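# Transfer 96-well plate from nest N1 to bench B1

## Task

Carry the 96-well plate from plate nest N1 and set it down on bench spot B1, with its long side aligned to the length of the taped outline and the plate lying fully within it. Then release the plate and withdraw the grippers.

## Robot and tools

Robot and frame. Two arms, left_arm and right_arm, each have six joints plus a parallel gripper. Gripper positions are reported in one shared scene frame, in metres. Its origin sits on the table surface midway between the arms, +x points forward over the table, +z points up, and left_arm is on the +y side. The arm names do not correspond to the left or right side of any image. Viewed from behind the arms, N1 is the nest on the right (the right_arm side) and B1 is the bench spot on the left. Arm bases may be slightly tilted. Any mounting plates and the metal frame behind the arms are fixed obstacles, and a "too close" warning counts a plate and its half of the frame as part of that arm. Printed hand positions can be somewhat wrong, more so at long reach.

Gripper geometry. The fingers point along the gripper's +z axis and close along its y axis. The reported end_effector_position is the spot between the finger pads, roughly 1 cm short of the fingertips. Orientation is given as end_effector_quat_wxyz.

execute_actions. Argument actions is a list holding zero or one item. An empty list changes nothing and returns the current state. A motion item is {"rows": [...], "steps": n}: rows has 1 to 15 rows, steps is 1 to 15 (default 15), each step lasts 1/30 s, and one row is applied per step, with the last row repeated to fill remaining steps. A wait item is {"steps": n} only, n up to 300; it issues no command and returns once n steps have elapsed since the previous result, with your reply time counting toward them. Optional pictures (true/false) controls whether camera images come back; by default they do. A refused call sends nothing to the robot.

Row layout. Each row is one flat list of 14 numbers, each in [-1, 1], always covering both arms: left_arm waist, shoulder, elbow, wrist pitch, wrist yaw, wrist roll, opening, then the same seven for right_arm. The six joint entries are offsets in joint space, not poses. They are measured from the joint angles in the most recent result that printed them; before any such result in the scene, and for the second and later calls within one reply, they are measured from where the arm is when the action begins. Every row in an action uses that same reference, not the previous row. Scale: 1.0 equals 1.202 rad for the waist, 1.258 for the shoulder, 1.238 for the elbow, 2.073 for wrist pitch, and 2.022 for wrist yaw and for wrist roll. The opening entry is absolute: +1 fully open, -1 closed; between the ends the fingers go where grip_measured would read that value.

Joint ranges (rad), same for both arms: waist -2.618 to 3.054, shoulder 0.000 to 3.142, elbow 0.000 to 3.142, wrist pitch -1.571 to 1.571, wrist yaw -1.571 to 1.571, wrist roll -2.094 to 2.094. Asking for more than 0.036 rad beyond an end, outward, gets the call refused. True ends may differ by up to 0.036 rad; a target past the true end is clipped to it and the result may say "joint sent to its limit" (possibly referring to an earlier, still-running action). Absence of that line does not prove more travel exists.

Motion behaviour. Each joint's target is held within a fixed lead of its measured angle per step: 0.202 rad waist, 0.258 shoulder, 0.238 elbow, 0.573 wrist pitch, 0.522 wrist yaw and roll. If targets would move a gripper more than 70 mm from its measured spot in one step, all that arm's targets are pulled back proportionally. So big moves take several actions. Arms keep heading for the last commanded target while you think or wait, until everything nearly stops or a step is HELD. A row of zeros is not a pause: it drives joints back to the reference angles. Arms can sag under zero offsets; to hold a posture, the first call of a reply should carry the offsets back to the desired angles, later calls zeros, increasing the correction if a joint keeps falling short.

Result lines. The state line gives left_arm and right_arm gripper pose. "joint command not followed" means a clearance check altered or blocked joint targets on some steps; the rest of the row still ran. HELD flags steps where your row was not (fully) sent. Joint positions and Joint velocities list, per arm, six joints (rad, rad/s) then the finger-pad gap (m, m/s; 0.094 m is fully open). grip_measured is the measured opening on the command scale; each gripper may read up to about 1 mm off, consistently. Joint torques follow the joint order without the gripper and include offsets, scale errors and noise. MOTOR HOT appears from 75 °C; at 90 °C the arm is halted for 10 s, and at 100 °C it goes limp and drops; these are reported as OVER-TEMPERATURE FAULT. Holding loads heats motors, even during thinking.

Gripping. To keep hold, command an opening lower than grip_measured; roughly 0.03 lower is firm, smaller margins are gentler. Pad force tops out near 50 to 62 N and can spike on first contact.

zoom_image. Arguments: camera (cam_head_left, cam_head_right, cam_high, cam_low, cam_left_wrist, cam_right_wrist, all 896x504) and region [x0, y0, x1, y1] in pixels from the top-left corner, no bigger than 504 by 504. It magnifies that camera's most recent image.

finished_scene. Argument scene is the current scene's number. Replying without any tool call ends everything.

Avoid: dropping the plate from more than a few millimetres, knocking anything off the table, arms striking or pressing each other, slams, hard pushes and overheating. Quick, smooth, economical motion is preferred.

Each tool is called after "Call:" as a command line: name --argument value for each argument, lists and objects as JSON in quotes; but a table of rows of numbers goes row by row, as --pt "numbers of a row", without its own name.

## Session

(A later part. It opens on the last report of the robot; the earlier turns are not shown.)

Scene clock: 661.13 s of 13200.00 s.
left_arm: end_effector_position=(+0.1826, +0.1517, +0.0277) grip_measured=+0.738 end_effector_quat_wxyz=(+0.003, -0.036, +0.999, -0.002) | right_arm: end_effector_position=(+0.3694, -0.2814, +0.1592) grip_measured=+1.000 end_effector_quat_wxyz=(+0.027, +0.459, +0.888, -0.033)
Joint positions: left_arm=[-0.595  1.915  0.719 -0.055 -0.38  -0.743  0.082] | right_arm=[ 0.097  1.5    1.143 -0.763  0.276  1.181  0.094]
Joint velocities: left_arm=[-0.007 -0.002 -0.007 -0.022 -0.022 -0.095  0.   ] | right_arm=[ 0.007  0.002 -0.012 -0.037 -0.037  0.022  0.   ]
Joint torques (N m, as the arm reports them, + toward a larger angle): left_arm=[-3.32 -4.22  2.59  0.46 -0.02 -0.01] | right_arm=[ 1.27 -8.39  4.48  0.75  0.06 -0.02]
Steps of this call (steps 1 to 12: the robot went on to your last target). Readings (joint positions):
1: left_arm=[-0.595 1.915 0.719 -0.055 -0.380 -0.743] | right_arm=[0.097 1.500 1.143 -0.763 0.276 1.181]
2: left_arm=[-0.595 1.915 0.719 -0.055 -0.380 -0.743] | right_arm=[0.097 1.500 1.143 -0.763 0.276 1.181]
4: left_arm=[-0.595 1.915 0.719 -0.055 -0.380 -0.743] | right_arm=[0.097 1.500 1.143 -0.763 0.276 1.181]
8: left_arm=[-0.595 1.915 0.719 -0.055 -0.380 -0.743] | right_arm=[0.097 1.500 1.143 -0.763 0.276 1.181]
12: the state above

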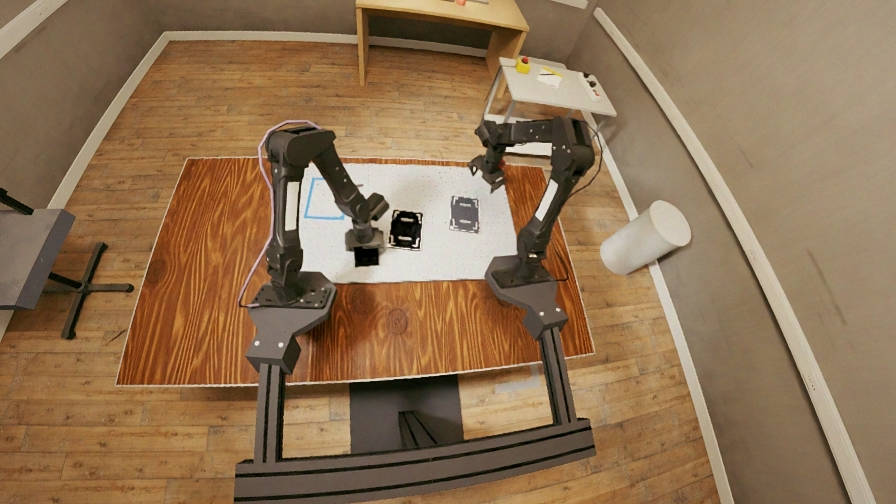

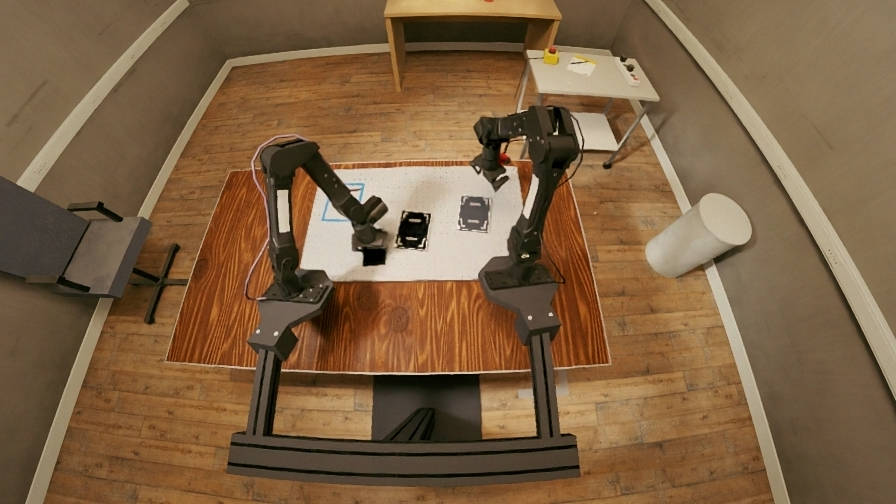

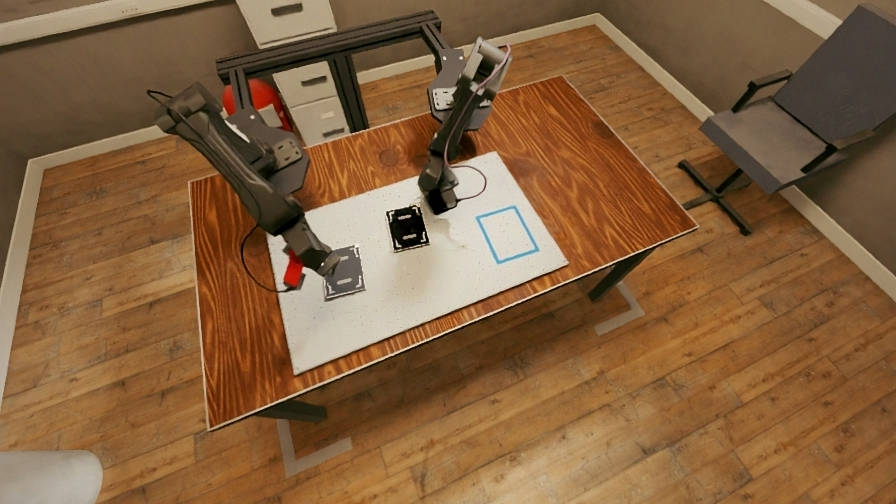

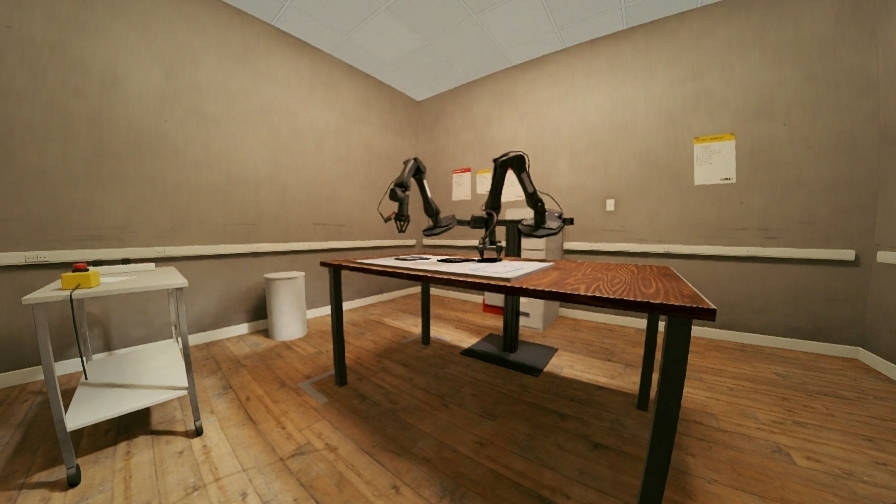

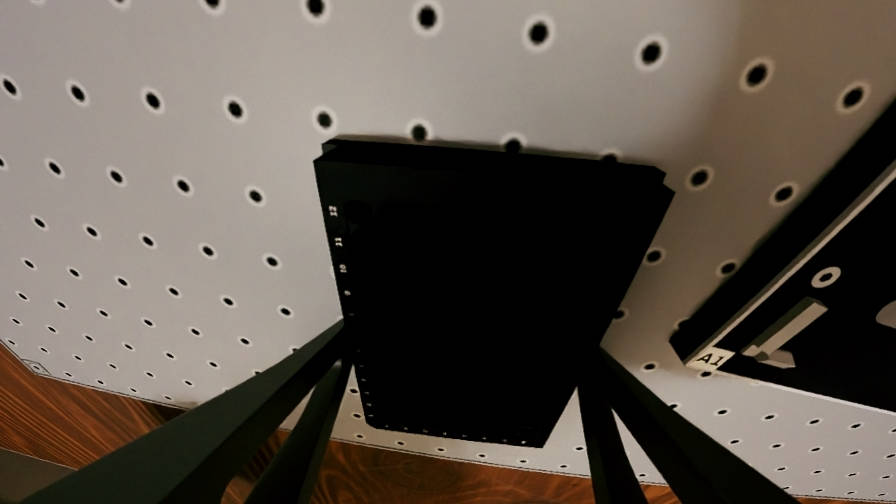

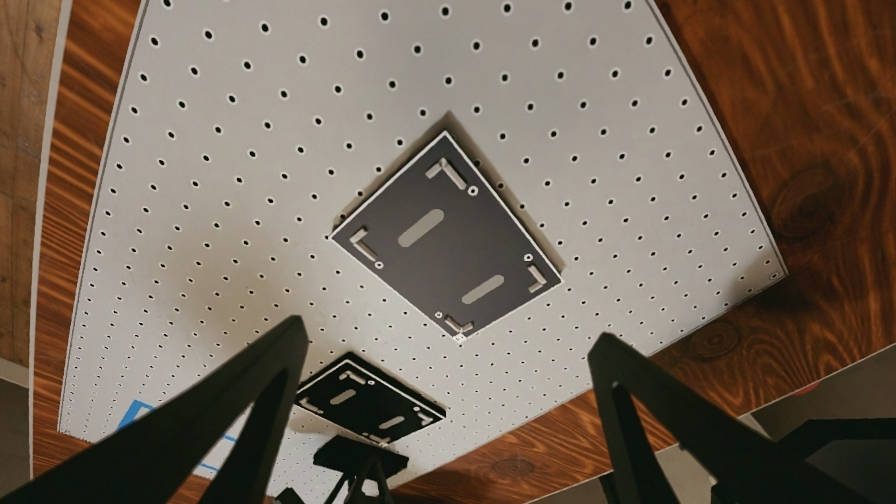

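Call:
execute_actions --actions '[{"rows":[[0,0,0.008,0,0,0,0.72,0,-0.01,0,0,0,0,1],[0,-0.005,0.008,0,0,0,0.71,0,-0.01,0,0,0,0,1],[0,-0.01,0.008,0,0,0,0.705,0,-0.01,0,0,0,0,1],[0,-0.012,0.008,0,0,0,0.705,0,-0.01,0,0,0,0,1],[0,-0.015,0.008,-0.003,0,0,0.705,0,-0.01,0,0,0,0,1],[0,-0.022,0.008,-0.008,0,0,0.705,0,-0.01,0,0,0,0,1],[0,-0.030,0.008,-0.014,0,0,0.705,0,-0.01,0,0,0,0,1],[0,-0.040,0.008,-0.021,0,0,0.705,0,-0.01,0,0,0,0,1],[0,-0.050,0.008,-0.028,0,0,0.705,0,-0.01,0,0,0,0,1],[0,-0.060,0.008,-0.035,0,0,0.705,0,-0.01,0,0,0,0,1],[0,-0.070,0.008,-0.042,0,0,0.705,0,-0.01,0,0,0,0,1],[0,-0.080,0.008,-0.049,0,0,0.705,0,-0.01,0,0,0,0,1],[0,-0.090,0.008,-0.055,0,0,0.705,0,-0.01,0,0,0,0,1],[0,-0.100,0.008,-0.060,0,0,0.705,0,-0.01,0,0,0,0,1],[0,-0.108,0.008,-0.063,0,0,0.705,0,-0.01,0,0,0,0,1]],"steps":15}]' --pictures false

Call:
execute_actions --actions '[{"steps":10}]'

Scene clock: 681.67 s of 13200.00 s.
left_arm: end_effector_position=(+0.1935, +0.1534, +0.0481) grip_measured=+0.719 end_effector_quat_wxyz=(+0.011, -0.040, +0.999, -0.009) | right_arm: end_effector_position=(+0.3694, -0.2814, +0.1592) grip_measured=+1.000 end_effector_quat_wxyz=(+0.027, +0.459, +0.888, -0.033)
Joint positions: left_arm=[-0.595  1.823  0.719 -0.124 -0.38  -0.743  0.081] | right_arm=[ 0.097  1.5    1.143 -0.763  0.276  1.181  0.094]
Joint velocities: left_arm=[-0.002 -0.364 -0.007 -0.227  0.051 -0.051 -0.001] | right_arm=[-0.007 -0.017  0.007  0.037  0.022  0.022  0.   ]
Joint torques (N m, as the arm reports them, + toward a larger angle): left_arm=[-3.   -7.67  2.86  0.15 -0.04  0.02] | right_arm=[ 1.27 -8.39  4.48  0.75  0.06 -0.02]
Steps of this call (steps 1 to 15: the robot went on to your last target; steps 16 to 90: nothing new was sent; then 17.03 s passed at rest; steps 91 to 105: all 15 steps of this action). Readings (joint positions):
91: left_arm=[-0.595 1.915 0.719 -0.055 -0.380 -0.743] | right_arm=[0.097 1.500 1.143 -0.763 0.276 1.181]
92: left_arm=[-0.595 1.915 0.719 -0.055 -0.380 -0.743] | right_arm=[0.097 1.500 1.143 -0.763 0.276 1.181]
94: left_arm=[-0.595 1.915 0.719 -0.055 -0.380 -0.743] | right_arm=[0.097 1.500 1.143 -0.763 0.276 1.181]
98: left_arm=[-0.595 1.910 0.719 -0.060 -0.380 -0.743] | right_arm=[0.097 1.500 1.143 -0.763 0.276 1.181]
105: the state above

Scene clock: 682.00 s of 13200.00 s.
left_arm: end_effector_position=(+0.1927, +0.1567, +0.0534) grip_measured=+0.719 end_effector_quat_wxyz=(+0.006, -0.038, +0.999, -0.005) | right_arm: end_effector_position=(+0.3694, -0.2814, +0.1592) grip_measured=+1.000 end_effector_quat_wxyz=(+0.027, +0.459, +0.888, -0.033)
Joint positions: left_arm=[-0.595  1.799  0.719 -0.16  -0.38  -0.743  0.081] | right_arm=[ 0.097  1.5    1.143 -0.763  0.276  1.181  0.094]
Joint velocities: left_arm=[ 0.007 -0.022 -0.032  0.022 -0.007  0.022 -0.001] | right_arm=[ 0.012 -0.012 -0.002 -0.022 -0.081 -0.051  0.   ]
Joint torques (N m, as the arm reports them, + toward a larger angle): left_arm=[-3.11 -7.58  3.16  0.13 -0.04 -0.04] | right_arm=[ 1.27 -8.4   4.49  0.75  0.06 -0.02]
Steps of this call (steps 1 to 10: the robot went on to your last target). Readings (joint positions):
1: left_arm=[-0.595 1.812 0.719 -0.131 -0.380 -0.743] | right_arm=[0.097 1.500 1.143 -0.763 0.276 1.181]
2: left_arm=[-0.595 1.804 0.719 -0.136 -0.380 -0.743] | right_arm=[0.097 1.500 1.143 -0.763 0.276 1.181]
4: left_arm=[-0.595 1.799 0.719 -0.142 -0.380 -0.743] | right_arm=[0.097 1.500 1.143 -0.763 0.276 1.181]
8: left_arm=[-0.595 1.799 0.719 -0.156 -0.380 -0.743] | right_arm=[0.097 1.500 1.143 -0.763 0.276 1.181]
10: the state above

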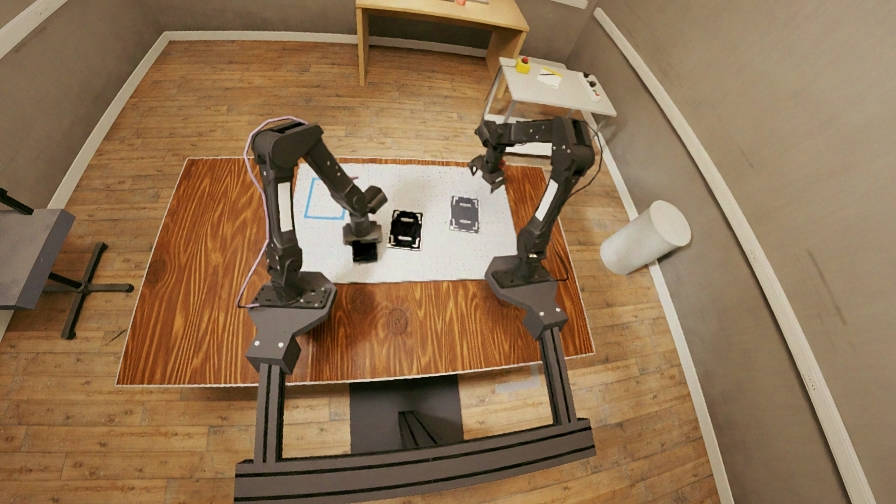

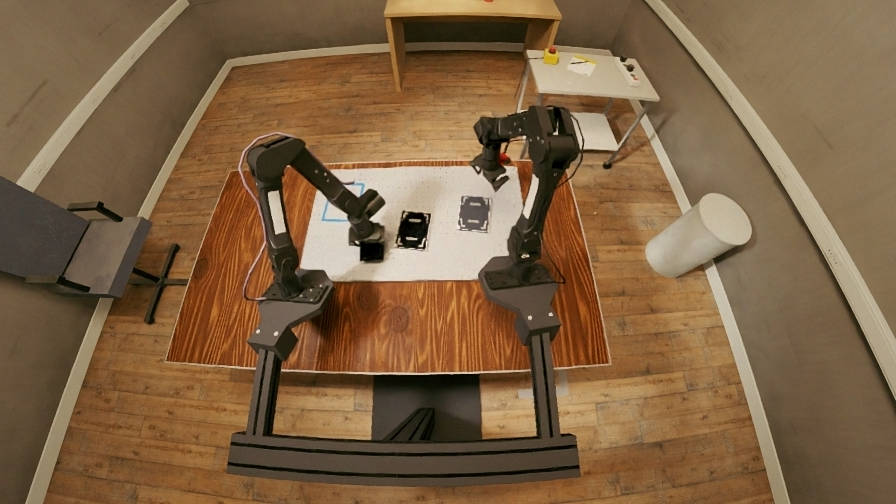

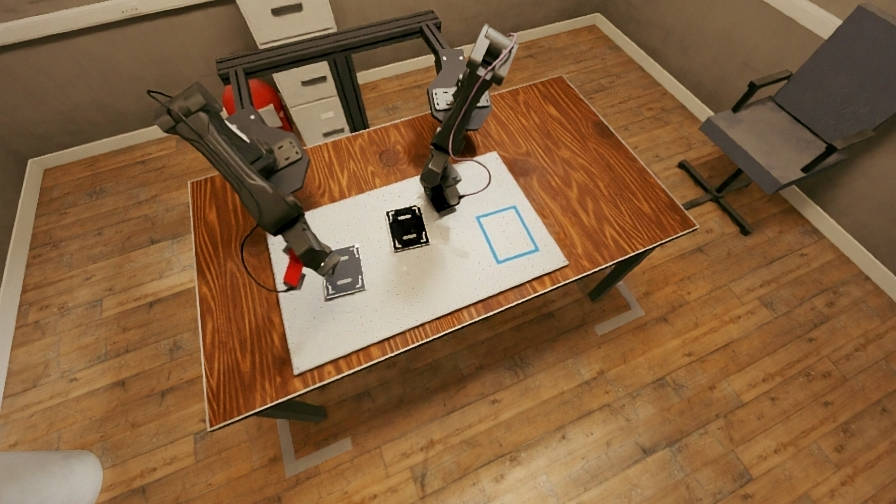

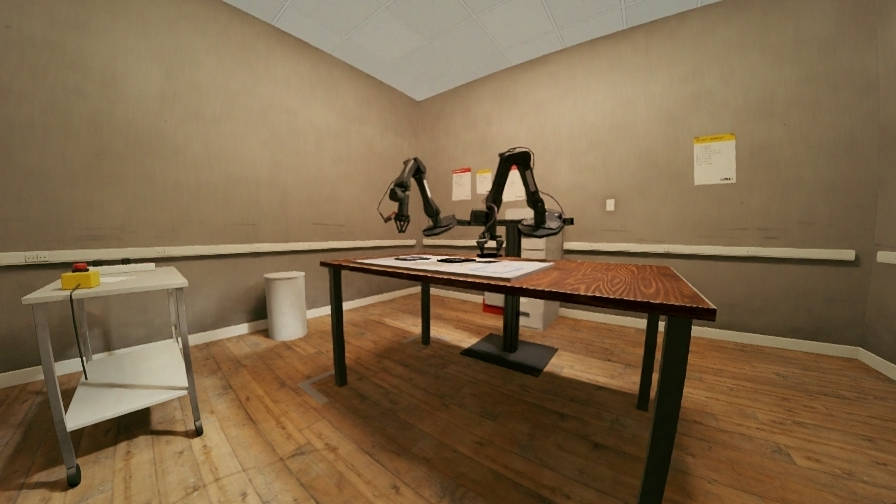

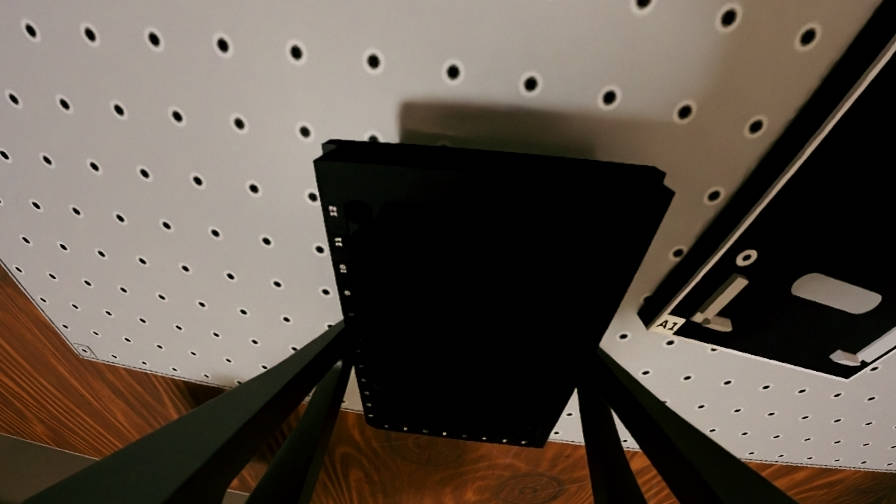

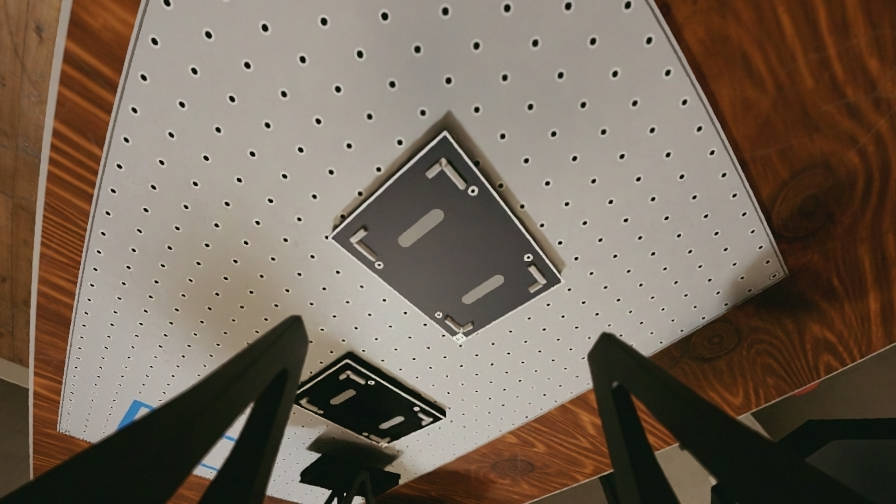

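Call:
execute_actions --actions '[{"rows":[[0.008,-0.012,0.015,-0.010,0.004,0.008,0.70,0,-0.01,0,0,0,0,1],[0.018,-0.012,0.028,-0.015,0.007,0.015,0.70,0,-0.01,0,0,0,0,1],[0.032,-0.012,0.044,-0.021,0.010,0.024,0.70,0,-0.01,0,0,0,0,1],[0.048,-0.010,0.062,-0.028,0.014,0.034,0.70,0,-0.01,0,0,0,0,1],[0.066,-0.008,0.080,-0.035,0.018,0.045,0.70,0,-0.01,0,0,0,0,1],[0.084,-0.005,0.099,-0.042,0.022,0.056,0.70,0,-0.01,0,0,0,0,1],[0.102,-0.002,0.118,-0.049,0.026,0.068,0.70,0,-0.01,0,0,0,0,1],[0.120,0.001,0.137,-0.056,0.030,0.080,0.70,0,-0.01,0,0,0,0,1],[0.139,0.004,0.156,-0.063,0.035,0.092,0.70,0,-0.01,0,0,0,0,1],[0.158,0.007,0.175,-0.070,0.039,0.104,0.70,0,-0.01,0,0,0,0,1],[0.177,0.010,0.194,-0.077,0.043,0.116,0.70,0,-0.01,0,0,0,0,1],[0.196,0.013,0.213,-0.084,0.047,0.128,0.70,0,-0.01,0,0,0,0,1],[0.215,0.016,0.232,-0.091,0.052,0.140,0.70,0,-0.01,0,0,0,0,1],[0.234,0.020,0.251,-0.098,0.056,0.152,0.70,0,-0.01,0,0,0,0,1],[0.253,0.024,0.270,-0.105,0.060,0.164,0.70,0,-0.01,0,0,0,0,1]],"steps":15}]' --pictures false

Call:
execute_actions --actions '[{"rows":[[0.055,0.012,0.060,-0.030,0.014,0.035,0.70,0,-0.01,0,0,0,0,1],[0.074,0.015,0.079,-0.037,0.018,0.047,0.70,0,-0.01,0,0,0,0,1],[0.093,0.018,0.098,-0.044,0.022,0.059,0.70,0,-0.01,0,0,0,0,1],[0.112,0.021,0.117,-0.051,0.026,0.071,0.70,0,-0.01,0,0,0,0,1],[0.131,0.024,0.136,-0.058,0.030,0.083,0.70,0,-0.01,0,0,0,0,1],[0.150,0.027,0.155,-0.065,0.034,0.095,0.70,0,-0.01,0,0,0,0,1],[0.169,0.030,0.174,-0.072,0.038,0.107,0.70,0,-0.01,0,0,0,0,1],[0.188,0.033,0.193,-0.079,0.042,0.119,0.70,0,-0.01,0,0,0,0,1],[0.207,0.036,0.212,-0.086,0.046,0.131,0.70,0,-0.01,0,0,0,0,1],[0.225,0.039,0.230,-0.093,0.050,0.143,0.70,0,-0.01,0,0,0,0,1],[0.242,0.042,0.247,-0.099,0.054,0.154,0.70,0,-0.01,0,0,0,0,1],[0.257,0.045,0.262,-0.105,0.058,0.164,0.70,0,-0.01,0,0,0,0,1],[0.270,0.048,0.275,-0.110,0.062,0.172,0.70,0,-0.01,0,0,0,0,1],[0.280,0.050,0.285,-0.114,0.065,0.178,0.70,0,-0.01,0,0,0,0,1],[0.286,0.052,0.292,-0.117,0.067,0.182,0.70,0,-0.01,0,0,0,0,1]],"steps":15}]' --pictures false

Call:
execute_actions --actions '[{"steps":18}]'

Scene clock: 706.17 s of 13200.00 s.
left_arm: end_effector_position=(+0.3045, +0.1912, +0.0599) grip_measured=+0.715 end_effector_quat_wxyz=(+0.031, -0.061, +0.998, -0.012) | right_arm: end_effector_position=(+0.3694, -0.2814, +0.1592) grip_measured=+1.000 end_effector_quat_wxyz=(+0.027, +0.459, +0.888, -0.033)
Joint positions: left_arm=[-0.334  1.801  0.994 -0.295 -0.293 -0.517  0.081] | right_arm=[ 0.097  1.5    1.143 -0.763  0.276  1.181  0.094]
Joint velocities: left_arm=[ 0.642  0.085  0.711 -0.344  0.242  0.696 -0.001] | right_arm=[-0.007 -0.007  0.002  0.022  0.007 -0.007  0.   ]
Joint torques (N m, as the arm reports them, + toward a larger angle): left_arm=[-2.58 -6.03  4.63  0.21 -0.02  0.08] | right_arm=[ 1.26 -8.39  4.47  0.75  0.06 -0.02]
Steps of this call (steps 1 to 30: the robot went on to your last target; steps 31 to 90: nothing new was sent; then 20.67 s passed at rest; steps 91 to 105: all 15 steps of this action). Readings (joint positions):
91: left_arm=[-0.595 1.799 0.719 -0.165 -0.379 -0.742] | right_arm=[0.097 1.500 1.143 -0.763 0.276 1.181]
92: left_arm=[-0.592 1.799 0.720 -0.166 -0.376 -0.738] | right_arm=[0.097 1.500 1.143 -0.763 0.276 1.181]
94: left_arm=[-0.575 1.799 0.735 -0.183 -0.366 -0.723] | right_arm=[0.097 1.500 1.143 -0.763 0.276 1.181]
98: left_arm=[-0.496 1.799 0.817 -0.227 -0.342 -0.665] | right_arm=[0.097 1.500 1.143 -0.763 0.276 1.181]
105: the state above

Scene clock: 706.67 s of 13200.00 s.
left_arm: end_effector_position=(+0.4088, +0.2982, +0.0722) grip_measured=+0.715 end_effector_quat_wxyz=(+0.055, -0.068, +0.996, +0.013) | right_arm: end_effector_position=(+0.3694, -0.2814, +0.1592) grip_measured=+1.000 end_effector_quat_wxyz=(+0.027, +0.459, +0.888, -0.033)
Joint positions: left_arm=[-0.007  1.847  1.312 -0.464 -0.194 -0.229  0.081] | right_arm=[ 0.097  1.5    1.143 -0.763  0.276  1.181  0.094]
Joint velocities: left_arm=[ 0.447  0.061  0.403 -0.286  0.139  0.432 -0.   ] | right_arm=[-0.012 -0.017  0.007 -0.066  0.051  0.051  0.   ]
Joint torques (N m, as the arm reports them, + toward a larger angle): left_arm=[-2.4  -8.38  5.65  0.22  0.04  0.08] | right_arm=[ 1.26 -8.4   4.48  0.75  0.05 -0.02]
Steps of this call (steps 1 to 15: all 15 steps of this action). Readings (joint positions):
1: left_arm=[-0.311 1.804 1.016 -0.303 -0.287 -0.502] | right_arm=[0.097 1.500 1.143 -0.763 0.276 1.181]
2: left_arm=[-0.289 1.805 1.035 -0.309 -0.282 -0.489] | right_arm=[0.097 1.500 1.143 -0.763 0.276 1.181]
4: left_arm=[-0.243 1.809 1.076 -0.331 -0.270 -0.457] | right_arm=[0.097 1.500 1.143 -0.763 0.276 1.181]
8: left_arm=[-0.151 1.823 1.168 -0.381 -0.242 -0.376] | right_arm=[0.097 1.500 1.143 -0.763 0.276 1.181]
15: the state above

Scene clock: 707.27 s of 13200.00 s.
left_arm: end_effector_position=(+0.4045, +0.3059, +0.0736) grip_measured=+0.715 end_effector_quat_wxyz=(+0.035, -0.041, +0.998, +0.009) | right_arm: end_effector_position=(+0.3694, -0.2814, +0.1592) grip_measured=+1.000 end_effector_quat_wxyz=(+0.027, +0.459, +0.888, -0.033)
Joint positions: left_arm=[ 0.02   1.849  1.335 -0.519 -0.164 -0.158  0.081] | right_arm=[ 0.097  1.5    1.143 -0.763  0.276  1.181  0.094]
Joint velocities: left_arm=[ 0.002 -0.002  0.007  0.081  0.007  0.007  0.001] | right_arm=[-0.007 -0.002  0.012 -0.051  0.051 -0.022  0.   ]
Joint torques (N m, as the arm reports them, + toward a larger angle): left_arm=[-2.43 -8.27  5.8   0.3   0.07  0.03] | right_arm=[ 1.25 -8.39  4.47  0.75  0.06 -0.02]
Steps of this call (steps 1 to 18: the robot went on to your last target). Readings (joint positions):
1: left_arm=[0.006 1.849 1.324 -0.471 -0.189 -0.215] | right_arm=[0.097 1.500 1.143 -0.763 0.276 1.181]
2: left_arm=[0.015 1.849 1.330 -0.476 -0.187 -0.203] | right_arm=[0.097 1.500 1.143 -0.763 0.276 1.181]
4: left_arm=[0.020 1.849 1.335 -0.485 -0.183 -0.187] | right_arm=[0.097 1.500 1.143 -0.763 0.276 1.181]
8: left_arm=[0.020 1.849 1.335 -0.507 -0.170 -0.169] | right_arm=[0.097 1.500 1.143 -0.763 0.276 1.181]
18: the state above

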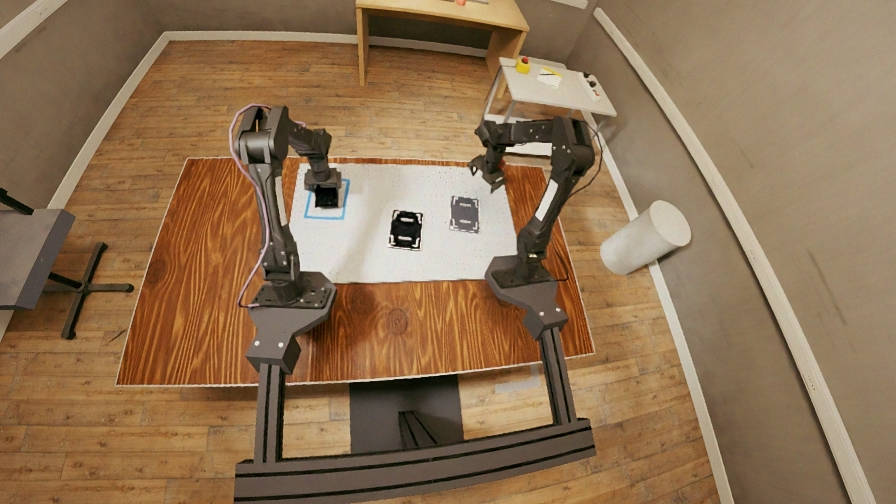

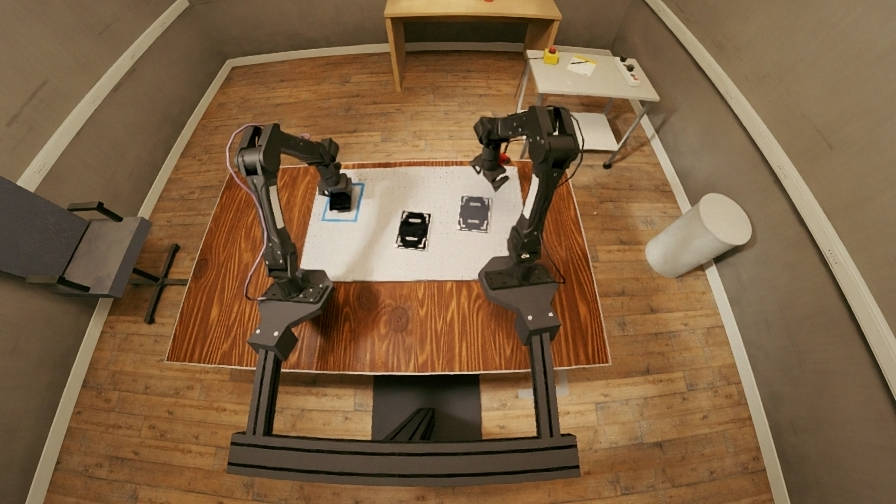

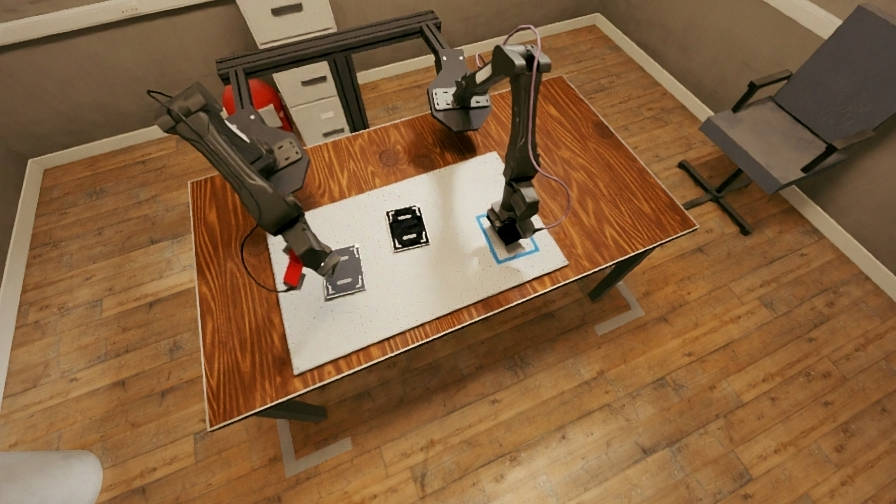

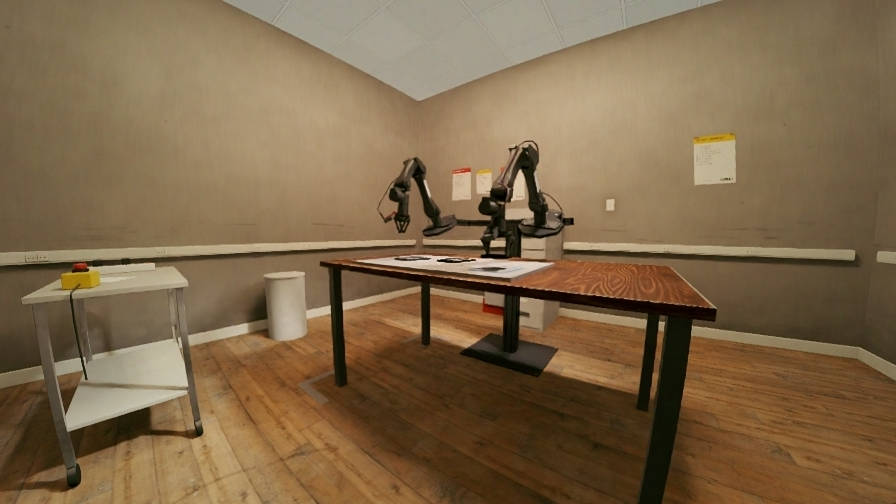

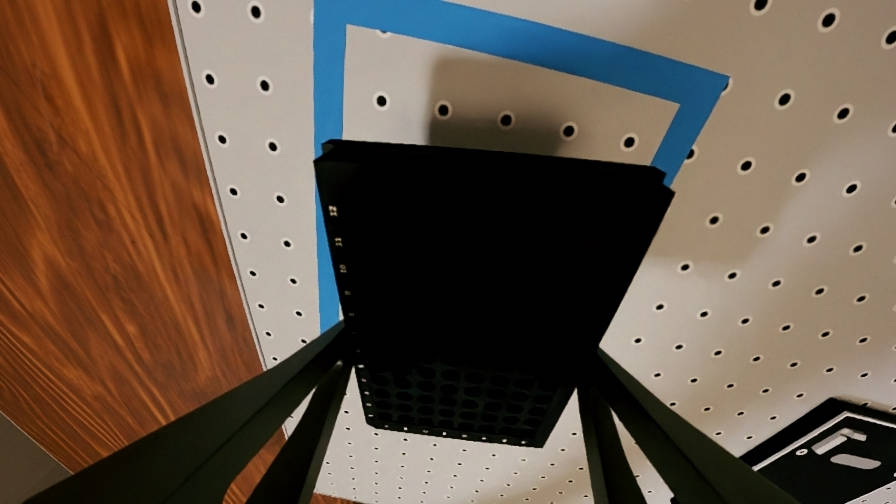

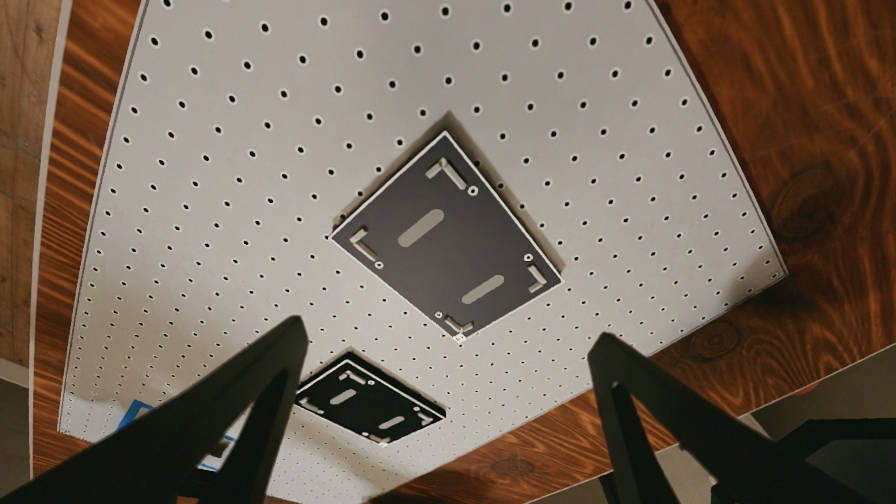

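Call:
execute_actions --actions '[{"rows":[[0,0.005,0.020,-0.008,0.004,0.010,0.70,0,-0.01,0,0,0,0,1],[0,0.012,0.026,-0.011,0.006,0.016,0.70,0,-0.01,0,0,0,0,1],[0,0.020,0.031,-0.014,0.008,0.022,0.70,0,-0.01,0,0,0,0,1],[0,0.028,0.036,-0.016,0.010,0.028,0.70,0,-0.01,0,0,0,0,1],[0,0.036,0.041,-0.018,0.012,0.034,0.70,0,-0.01,0,0,0,0,1],[0,0.044,0.046,-0.020,0.014,0.040,0.70,0,-0.01,0,0,0,0,1],[0,0.052,0.051,-0.022,0.016,0.046,0.70,0,-0.01,0,0,0,0,1],[0,0.060,0.056,-0.024,0.018,0.052,0.70,0,-0.01,0,0,0,0,1],[0,0.068,0.061,-0.024,0.019,0.058,0.70,0,-0.01,0,0,0,0,1],[0,0.076,0.066,-0.024,0.019,0.064,0.70,0,-0.01,0,0,0,0,1],[0,0.083,0.071,-0.024,0.019,0.068,0.70,0,-0.01,0,0,0,0,1],[0,0.089,0.075,-0.024,0.019,0.071,0.70,0,-0.01,0,0,0,0,1],[0,0.093,0.078,-0.024,0.019,0.071,0.70,0,-0.01,0,0,0,0,1]],"steps":15}]' --pictures false

Call:
execute_actions --actions '[{"steps":15}]'

Scene clock: 724.83 s of 13200.00 s.
left_arm: end_effector_position=(+0.3992, +0.2973, +0.0451) grip_measured=+0.715 end_effector_quat_wxyz=(-0.000, +0.022, +1.000, -0.001) | right_arm: end_effector_position=(+0.3694, -0.2814, +0.1592) grip_measured=+1.000 end_effector_quat_wxyz=(+0.027, +0.459, +0.888, -0.033)
Joint positions: left_arm=[ 0.02   1.957  1.4   -0.546 -0.135 -0.043  0.081] | right_arm=[ 0.097  1.5    1.143 -0.763  0.276  1.181  0.094]
Joint velocities: left_arm=[ 0.002  0.12   0.022 -0.066 -0.007  0.081 -0.   ] | right_arm=[-0.012 -0.002  0.002  0.007  0.022 -0.022  0.   ]
Joint torques (N m, as the arm reports them, + toward a larger angle): left_arm=[ -1.73 -10.14   6.3    0.17   0.07   0.05] | right_arm=[ 1.27 -8.4   4.48  0.75  0.06 -0.02]
Steps of this call (steps 1 to 15: the robot went on to your last target; steps 16 to 90: nothing new was sent; then 14.07 s passed at rest; steps 91 to 105: all 15 steps of this action). Readings (joint positions):
91: left_arm=[0.020 1.849 1.335 -0.520 -0.163 -0.155] | right_arm=[0.097 1.500 1.143 -0.763 0.276 1.181]
92: left_arm=[0.020 1.849 1.335 -0.520 -0.162 -0.151] | right_arm=[0.097 1.500 1.143 -0.763 0.276 1.181]
94: left_arm=[0.020 1.854 1.341 -0.527 -0.159 -0.140] | right_arm=[0.097 1.500 1.143 -0.763 0.276 1.181]
98: left_arm=[0.020 1.889 1.370 -0.534 -0.148 -0.104] | right_arm=[0.097 1.500 1.143 -0.763 0.276 1.181]
105: the state above

Scene clock: 725.33 s of 13200.00 s.
left_arm: end_effector_position=(+0.3964, +0.2969, +0.0435) grip_measured=+0.715 end_effector_quat_wxyz=(-0.006, +0.033, +0.999, -0.002) | right_arm: end_effector_position=(+0.3694, -0.2814, +0.1592) grip_measured=+1.000 end_effector_quat_wxyz=(+0.027, +0.459, +0.888, -0.033)
Joint positions: left_arm=[ 0.02   1.961  1.4   -0.552 -0.133 -0.023  0.081] | right_arm=[ 0.097  1.5    1.143 -0.763  0.276  1.181  0.094]
Joint velocities: left_arm=[-0.002 -0.007 -0.007  0.007  0.007  0.007 -0.   ] | right_arm=[ 0.002 -0.012  0.002  0.022  0.022  0.037  0.   ]
Joint torques (N m, as the arm reports them, + toward a larger angle): left_arm=[-1.55 -9.72  6.29  0.19  0.04  0.05] | right_arm=[ 1.26 -8.4   4.47  0.75  0.06 -0.02]
Steps of this call (steps 1 to 15: the robot went on to your last target). Readings (joint positions):
1: left_arm=[0.020 1.960 1.400 -0.547 -0.134 -0.038] | right_arm=[0.097 1.500 1.143 -0.763 0.276 1.181]
2: left_arm=[0.020 1.961 1.400 -0.549 -0.134 -0.035] | right_arm=[0.097 1.500 1.143 -0.763 0.276 1.181]
4: left_arm=[0.020 1.961 1.400 -0.552 -0.134 -0.030] | right_arm=[0.097 1.500 1.143 -0.763 0.276 1.181]
8: left_arm=[0.020 1.961 1.400 -0.552 -0.133 -0.025] | right_arm=[0.097 1.500 1.143 -0.763 0.276 1.181]
15: the state above

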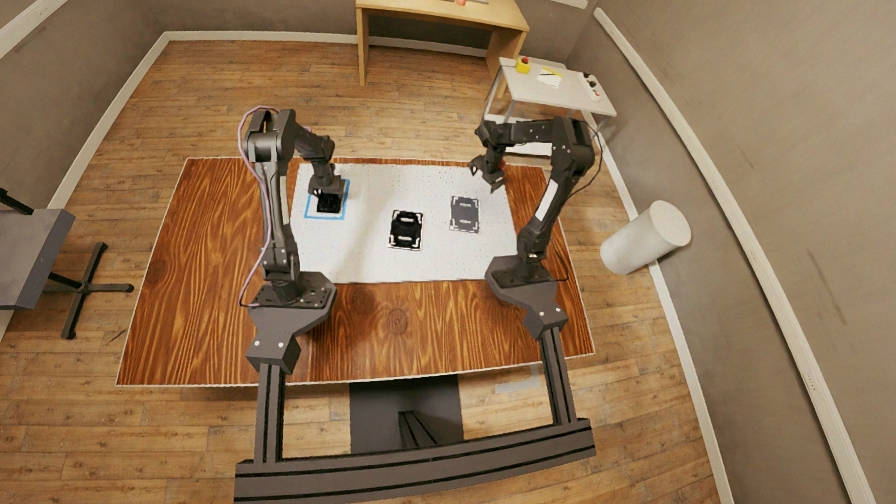

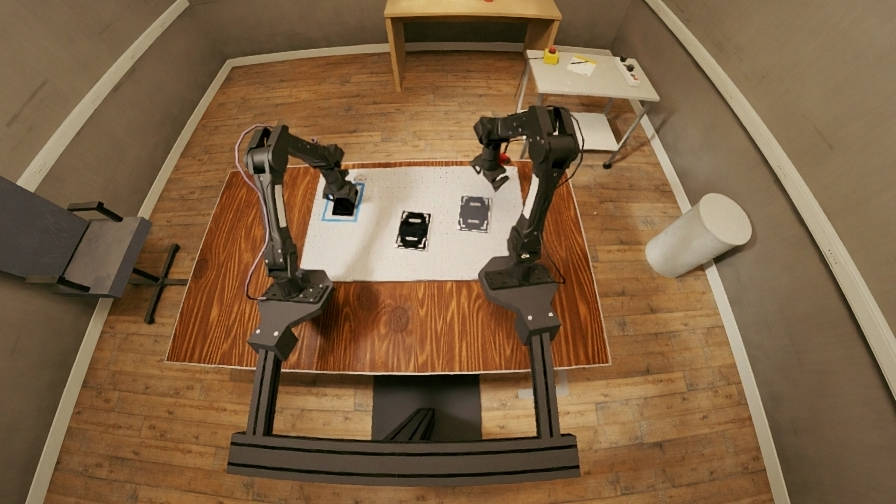

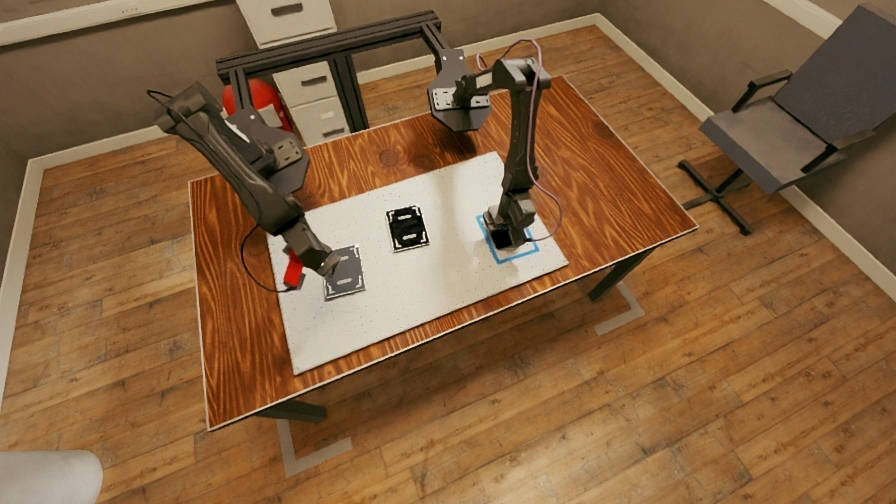

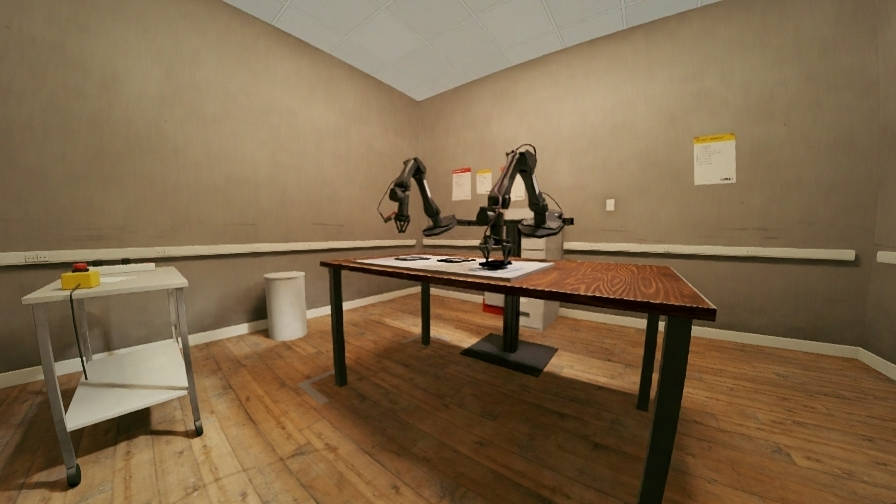

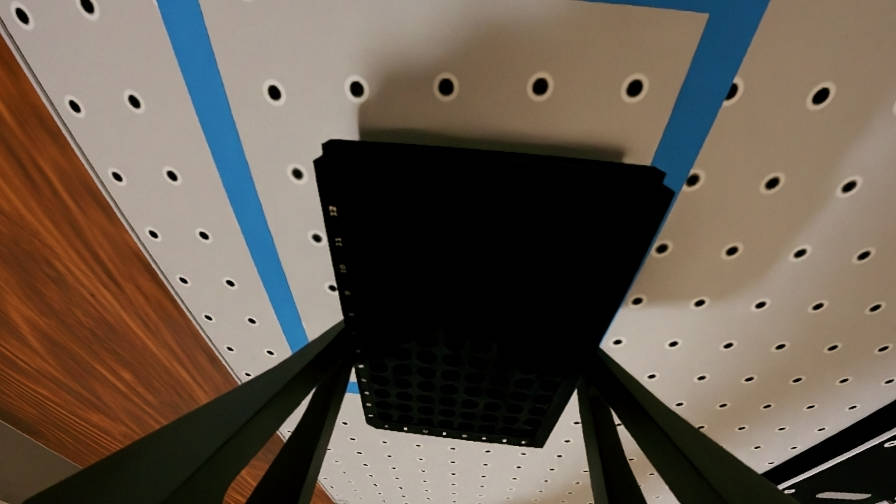

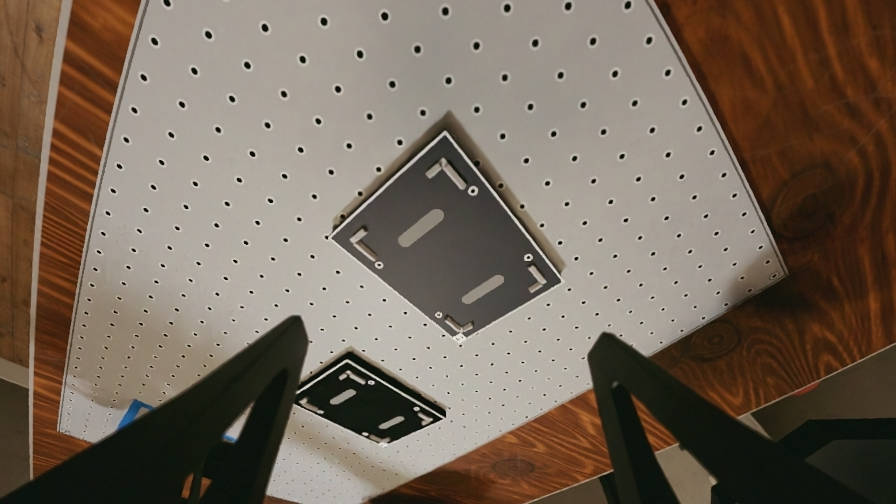

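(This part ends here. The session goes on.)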